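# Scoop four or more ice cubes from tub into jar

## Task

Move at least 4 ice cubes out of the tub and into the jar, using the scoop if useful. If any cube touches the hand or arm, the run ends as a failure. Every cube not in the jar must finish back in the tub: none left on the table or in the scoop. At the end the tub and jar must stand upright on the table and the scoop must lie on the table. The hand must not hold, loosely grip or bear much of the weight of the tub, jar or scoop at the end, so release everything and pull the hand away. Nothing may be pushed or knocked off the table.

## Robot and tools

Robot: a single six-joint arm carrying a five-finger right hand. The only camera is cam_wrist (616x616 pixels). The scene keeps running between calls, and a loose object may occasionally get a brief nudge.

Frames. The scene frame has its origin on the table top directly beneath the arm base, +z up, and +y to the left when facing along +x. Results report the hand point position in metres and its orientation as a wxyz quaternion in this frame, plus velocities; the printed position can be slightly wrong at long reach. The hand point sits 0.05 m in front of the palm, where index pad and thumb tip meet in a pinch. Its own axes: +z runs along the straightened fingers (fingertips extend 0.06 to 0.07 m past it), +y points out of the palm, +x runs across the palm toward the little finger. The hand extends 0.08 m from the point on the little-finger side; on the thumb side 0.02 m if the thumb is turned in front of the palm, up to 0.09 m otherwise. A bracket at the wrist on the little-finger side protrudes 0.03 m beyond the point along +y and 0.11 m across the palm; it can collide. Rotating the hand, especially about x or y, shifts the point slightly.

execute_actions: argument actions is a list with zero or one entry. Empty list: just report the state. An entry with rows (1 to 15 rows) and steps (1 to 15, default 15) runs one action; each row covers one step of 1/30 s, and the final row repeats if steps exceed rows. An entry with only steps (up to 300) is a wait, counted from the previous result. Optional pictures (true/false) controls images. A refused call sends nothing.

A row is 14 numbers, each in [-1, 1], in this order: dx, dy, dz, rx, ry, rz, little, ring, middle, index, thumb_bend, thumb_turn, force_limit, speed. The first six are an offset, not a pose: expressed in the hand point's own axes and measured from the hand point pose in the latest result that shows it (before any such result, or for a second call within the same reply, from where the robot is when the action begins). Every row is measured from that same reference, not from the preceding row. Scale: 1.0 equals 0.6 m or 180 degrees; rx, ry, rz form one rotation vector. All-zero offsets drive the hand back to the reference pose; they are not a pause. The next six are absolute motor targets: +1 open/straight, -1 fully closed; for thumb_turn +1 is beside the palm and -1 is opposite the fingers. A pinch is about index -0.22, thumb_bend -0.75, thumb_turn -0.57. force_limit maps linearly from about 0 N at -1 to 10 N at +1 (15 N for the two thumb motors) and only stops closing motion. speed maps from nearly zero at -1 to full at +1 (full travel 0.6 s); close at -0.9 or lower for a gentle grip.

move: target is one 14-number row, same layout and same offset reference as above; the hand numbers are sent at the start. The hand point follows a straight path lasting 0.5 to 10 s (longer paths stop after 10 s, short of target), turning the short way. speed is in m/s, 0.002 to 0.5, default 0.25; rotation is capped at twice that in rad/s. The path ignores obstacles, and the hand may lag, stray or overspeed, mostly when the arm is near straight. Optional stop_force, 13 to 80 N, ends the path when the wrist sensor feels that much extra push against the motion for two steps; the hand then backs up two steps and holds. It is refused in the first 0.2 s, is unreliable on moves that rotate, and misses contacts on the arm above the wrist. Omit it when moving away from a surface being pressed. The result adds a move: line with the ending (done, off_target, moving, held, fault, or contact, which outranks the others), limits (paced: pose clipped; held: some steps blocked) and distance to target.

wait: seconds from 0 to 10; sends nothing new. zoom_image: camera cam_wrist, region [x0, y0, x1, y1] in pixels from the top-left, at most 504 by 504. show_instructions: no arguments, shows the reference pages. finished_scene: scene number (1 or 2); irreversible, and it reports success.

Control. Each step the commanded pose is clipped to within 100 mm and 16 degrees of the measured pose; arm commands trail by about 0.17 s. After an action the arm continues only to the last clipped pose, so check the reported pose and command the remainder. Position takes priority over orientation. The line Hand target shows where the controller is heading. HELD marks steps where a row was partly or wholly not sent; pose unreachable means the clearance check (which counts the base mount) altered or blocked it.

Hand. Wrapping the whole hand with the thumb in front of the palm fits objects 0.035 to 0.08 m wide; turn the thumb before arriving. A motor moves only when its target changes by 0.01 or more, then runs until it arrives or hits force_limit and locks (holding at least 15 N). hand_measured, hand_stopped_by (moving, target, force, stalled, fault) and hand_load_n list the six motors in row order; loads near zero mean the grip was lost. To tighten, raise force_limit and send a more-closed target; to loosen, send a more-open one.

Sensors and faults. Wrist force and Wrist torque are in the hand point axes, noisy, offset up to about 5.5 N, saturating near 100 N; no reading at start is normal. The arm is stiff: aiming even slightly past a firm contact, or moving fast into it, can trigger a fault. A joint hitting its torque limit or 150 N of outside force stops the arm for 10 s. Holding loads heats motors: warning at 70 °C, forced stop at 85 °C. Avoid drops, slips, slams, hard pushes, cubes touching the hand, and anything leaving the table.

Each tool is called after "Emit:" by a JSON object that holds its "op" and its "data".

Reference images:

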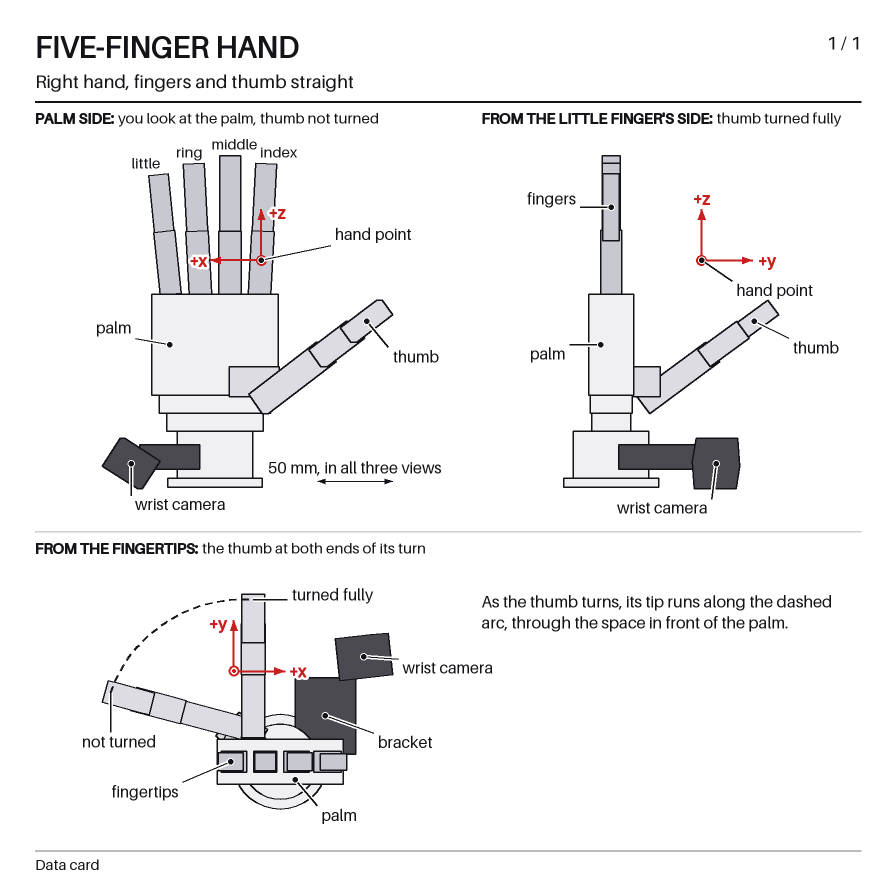

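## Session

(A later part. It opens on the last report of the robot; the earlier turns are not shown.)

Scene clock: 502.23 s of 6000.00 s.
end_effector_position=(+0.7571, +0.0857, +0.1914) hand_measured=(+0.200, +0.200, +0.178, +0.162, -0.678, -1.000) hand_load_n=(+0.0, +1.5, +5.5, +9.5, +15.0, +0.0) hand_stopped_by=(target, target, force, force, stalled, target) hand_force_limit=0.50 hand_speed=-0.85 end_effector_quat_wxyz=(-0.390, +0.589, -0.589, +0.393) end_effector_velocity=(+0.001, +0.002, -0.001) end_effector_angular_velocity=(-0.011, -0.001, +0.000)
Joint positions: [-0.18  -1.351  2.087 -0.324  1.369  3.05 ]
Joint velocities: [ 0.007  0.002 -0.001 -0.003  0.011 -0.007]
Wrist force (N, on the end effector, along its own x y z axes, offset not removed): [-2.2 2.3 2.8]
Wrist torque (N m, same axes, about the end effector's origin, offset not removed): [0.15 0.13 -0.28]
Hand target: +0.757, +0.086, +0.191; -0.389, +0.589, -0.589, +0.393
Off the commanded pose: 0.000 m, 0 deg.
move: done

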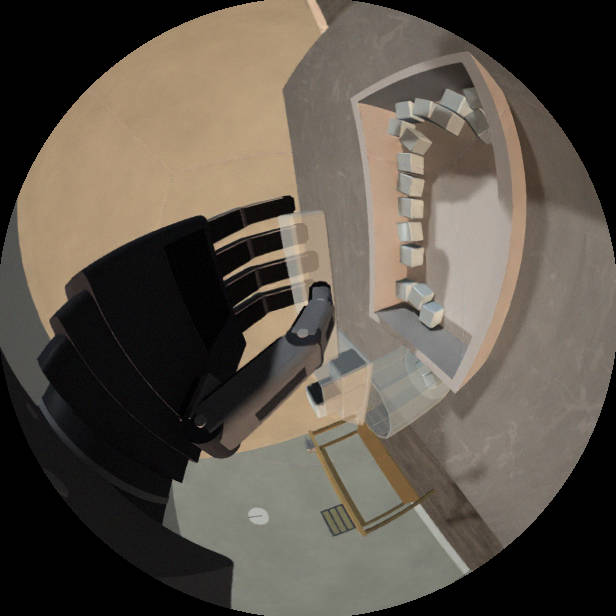

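Jar unmoved. Pour.

Emit:
{"op": "move", "data": {"target": [-0.013,-0.069,-0.029,0,0.043,-0.102,0.2,0.2,-0.5,-0.5,-0.7,-1,0.5,-0.85], "speed": 0.025}}

Emit:
{"op": "zoom_image", "data": {"camera": "cam_wrist", "region": [290,300,490,500]}}

Scene clock: 515.43 s of 6000.00 s.
end_effector_position=(+0.7570, +0.0937, +0.2363) hand_measured=(+0.200, +0.200, +0.178, +0.162, -0.678, -1.000) hand_load_n=(+0.0, +1.5, +5.0, +9.5, +14.5, +0.5) hand_stopped_by=(target, target, force, force, stalled, target) hand_force_limit=0.50 hand_speed=-0.85 end_effector_quat_wxyz=(-0.282, +0.647, -0.513, +0.489) end_effector_velocity=(-0.000, +0.000, +0.001) end_effector_angular_velocity=(-0.009, +0.000, -0.000)
Joint positions: [-0.057 -1.396  2.037 -0.264  1.613  2.78 ]
Joint velocities: [ 0.003 -0.001 -0.001  0.001  0.006 -0.007]
Wrist force (N, on the end effector, along its own x y z axes, offset not removed): [-2.7 3.2 0.9]
Wrist torque (N m, same axes, about the end effector's origin, offset not removed): [0.57 0.12 -0.25]
Hand target: +0.757, +0.094, +0.236; -0.282, +0.647, -0.513, +0.489
Off the commanded pose: 0.000 m, 0 deg.
After step 90, 3.03 s passed at rest.
move: done

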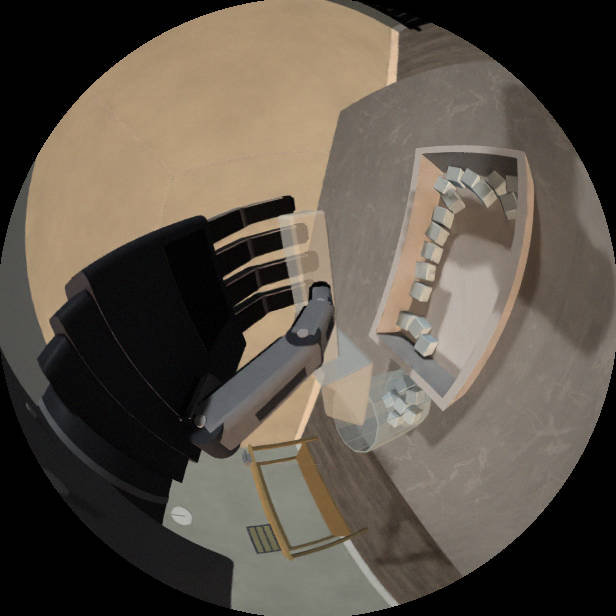

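Region (290, 300, 490, 500) of cam_wrist's 616x616 image, scaled by 2.520, with more detail than that image has.

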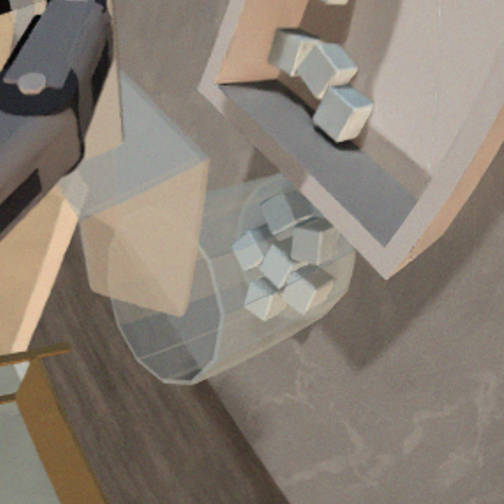

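Emit:
{"op": "move", "data": {"target": [0.449,0.285,-0.163,0,-0.043,0.102,0.2,0.2,-0.5,-0.5,-0.7,-1,0.5,-0.85]}}

Emit:
{"op": "move", "data": {"target": [0,0.272,0.115,0,0,0,0.2,0.2,-0.5,-0.5,-0.7,-1,0.5,-0.85], "speed": 0.1}}

Emit:
{"op": "move", "data": {"target": [0,0,0,0,0,0,0.5,0.5,0.5,0.5,0.1,-1,0.5,-0.5]}}

Emit:
{"op": "move", "data": {"target": [0,-0.18,-0.076,0,0,0,0.5,0.5,0.5,0.5,0.1,-1,0.5,-0.5]}}

Scene clock: 524.97 s of 6000.00 s.
end_effector_position=(+0.5999, -0.2002, +0.2161) hand_measured=(+0.200, +0.200, +0.178, +0.162, -0.678, -1.000) hand_load_n=(+0.0, +1.5, +5.5, +9.5, +14.5, +0.5) hand_stopped_by=(target, target, force, force, stalled, target) hand_force_limit=0.50 hand_speed=-0.85 end_effector_quat_wxyz=(-0.389, +0.589, -0.589, +0.393) end_effector_velocity=(-0.001, -0.002, +0.000) end_effector_angular_velocity=(+0.002, +0.000, +0.001)
Joint positions: [-0.904 -1.483  2.218 -0.105  0.73   2.64 ]
Joint velocities: [-0.006  0.003 -0.002  0.005 -0.006 -0.005]
Wrist force (N, on the end effector, along its own x y z axes, offset not removed): [-3.3 0.8 -0.3]
Wrist torque (N m, same axes, about the end effector's origin, offset not removed): [0.10 0.30 -0.30]
Hand target: +0.600, -0.200, +0.216; -0.389, +0.589, -0.589, +0.393
Off the commanded pose: 0.000 m, 0 deg.
After step 90, 4.57 s passed at rest.
move: done

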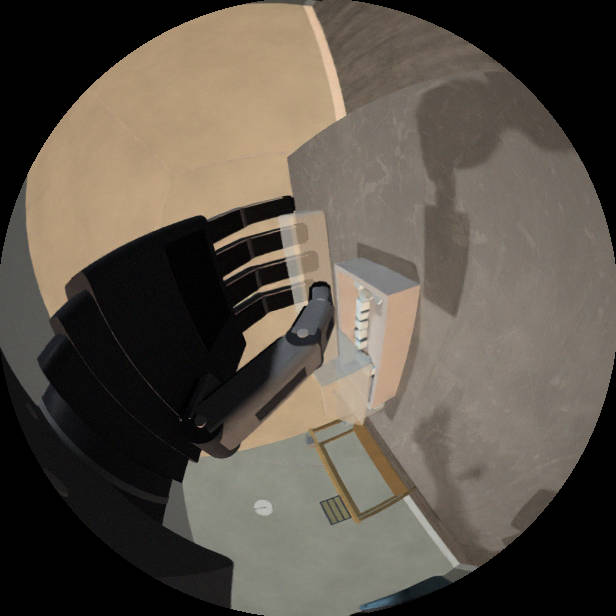

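Scene clock: 527.23 s of 6000.00 s.
end_effector_position=(+0.6003, -0.2010, +0.0389) hand_measured=(+0.200, +0.200, +0.178, +0.162, -0.678, -1.000) hand_load_n=(+0.0, +1.5, +5.5, +9.5, +14.5, +0.5) hand_stopped_by=(target, target, force, force, stalled, target) hand_force_limit=0.50 hand_speed=-0.85 end_effector_quat_wxyz=(-0.389, +0.589, -0.589, +0.393) end_effector_velocity=(+0.000, +0.000, -0.002) end_effector_angular_velocity=(-0.001, +0.001, +0.001)
Joint positions: [-0.907 -1.18   2.309 -0.498  0.729  2.638]
Joint velocities: [ 0.001  0.004 -0.    -0.003  0.    -0.002]
Wrist force (N, on the end effector, along its own x y z axes, offset not removed): [-0.6 1.3 0.0]
Wrist torque (N m, same axes, about the end effector's origin, offset not removed): [0.23 -0.13 -0.17]
Hand target: +0.600, -0.201, +0.039; -0.389, +0.589, -0.589, +0.393
Off the commanded pose: 0.000 m, 0 deg.
move: done

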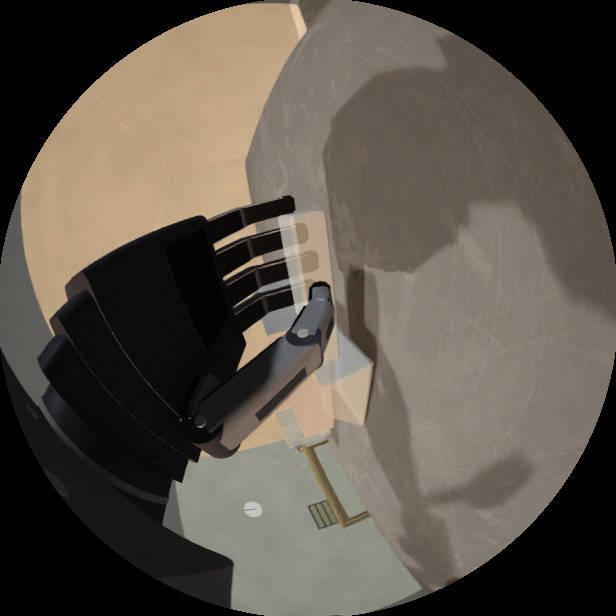

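Scene clock: 529.00 s of 6000.00 s.
end_effector_position=(+0.6003, -0.2010, +0.0389) hand_measured=(+0.500, +0.500, +0.500, +0.500, +0.100, -1.000) hand_load_n=(+0.0, +0.0, +0.0, +0.0, +0.0, +0.0) hand_stopped_by=(target, target, target, target, target, target) hand_force_limit=0.50 hand_speed=-0.50 end_effector_quat_wxyz=(-0.389, +0.589, -0.589, +0.393) end_effector_velocity=(+0.001, -0.000, -0.000) end_effector_angular_velocity=(-0.000, -0.000, +0.001)
Joint positions: [-0.907 -1.18   2.309 -0.498  0.729  2.638]
Joint velocities: [ 0.     0.001 -0.001 -0.    -0.    -0.   ]
Wrist force (N, on the end effector, along its own x y z axes, offset not removed): [-2.0 0.0 -1.2]
Wrist torque (N m, same axes, about the end effector's origin, offset not removed): [0.18 0.13 -0.13]
Hand target: +0.600, -0.201, +0.039; -0.389, +0.589, -0.589, +0.393
Off the commanded pose: 0.000 m, 0 deg.
move: done

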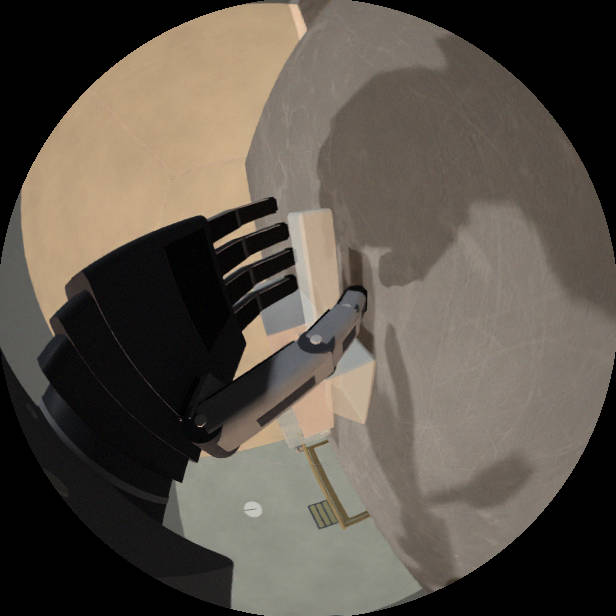

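Scene clock: 530.10 s of 6000.00 s.
end_effector_position=(+0.6001, -0.2004, +0.1561) hand_measured=(+0.500, +0.500, +0.500, +0.500, +0.100, -1.000) hand_load_n=(+0.0, +0.0, +0.0, +0.0, +0.0, +0.0) hand_stopped_by=(target, target, target, target, target, target) hand_force_limit=0.50 hand_speed=-0.50 end_effector_quat_wxyz=(-0.389, +0.589, -0.589, +0.393) end_effector_velocity=(-0.000, -0.000, +0.002) end_effector_angular_velocity=(-0.001, +0.000, +0.001)
Joint positions: [-0.905 -1.393  2.261 -0.238  0.73   2.639]
Joint velocities: [-0.    -0.003 -0.001  0.005 -0.    -0.002]
Wrist force (N, on the end effector, along its own x y z axes, offset not removed): [-1.3 -0.8 -1.2]
Wrist torque (N m, same axes, about the end effector's origin, offset not removed): [0.05 -0.03 -0.30]
Hand target: +0.600, -0.200, +0.156; -0.389, +0.589, -0.589, +0.393
Off the commanded pose: 0.000 m, 0 deg.
move: done

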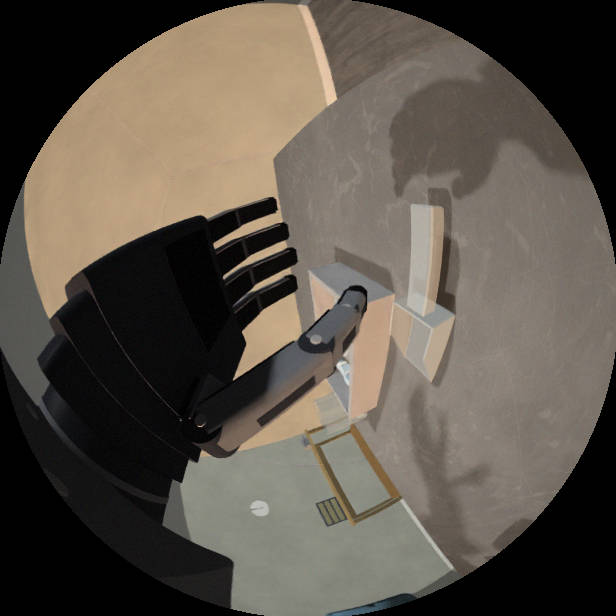

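Emit:
{"op": "finished_scene", "data": {"scene": 1}}

The scene is finished: the task was done.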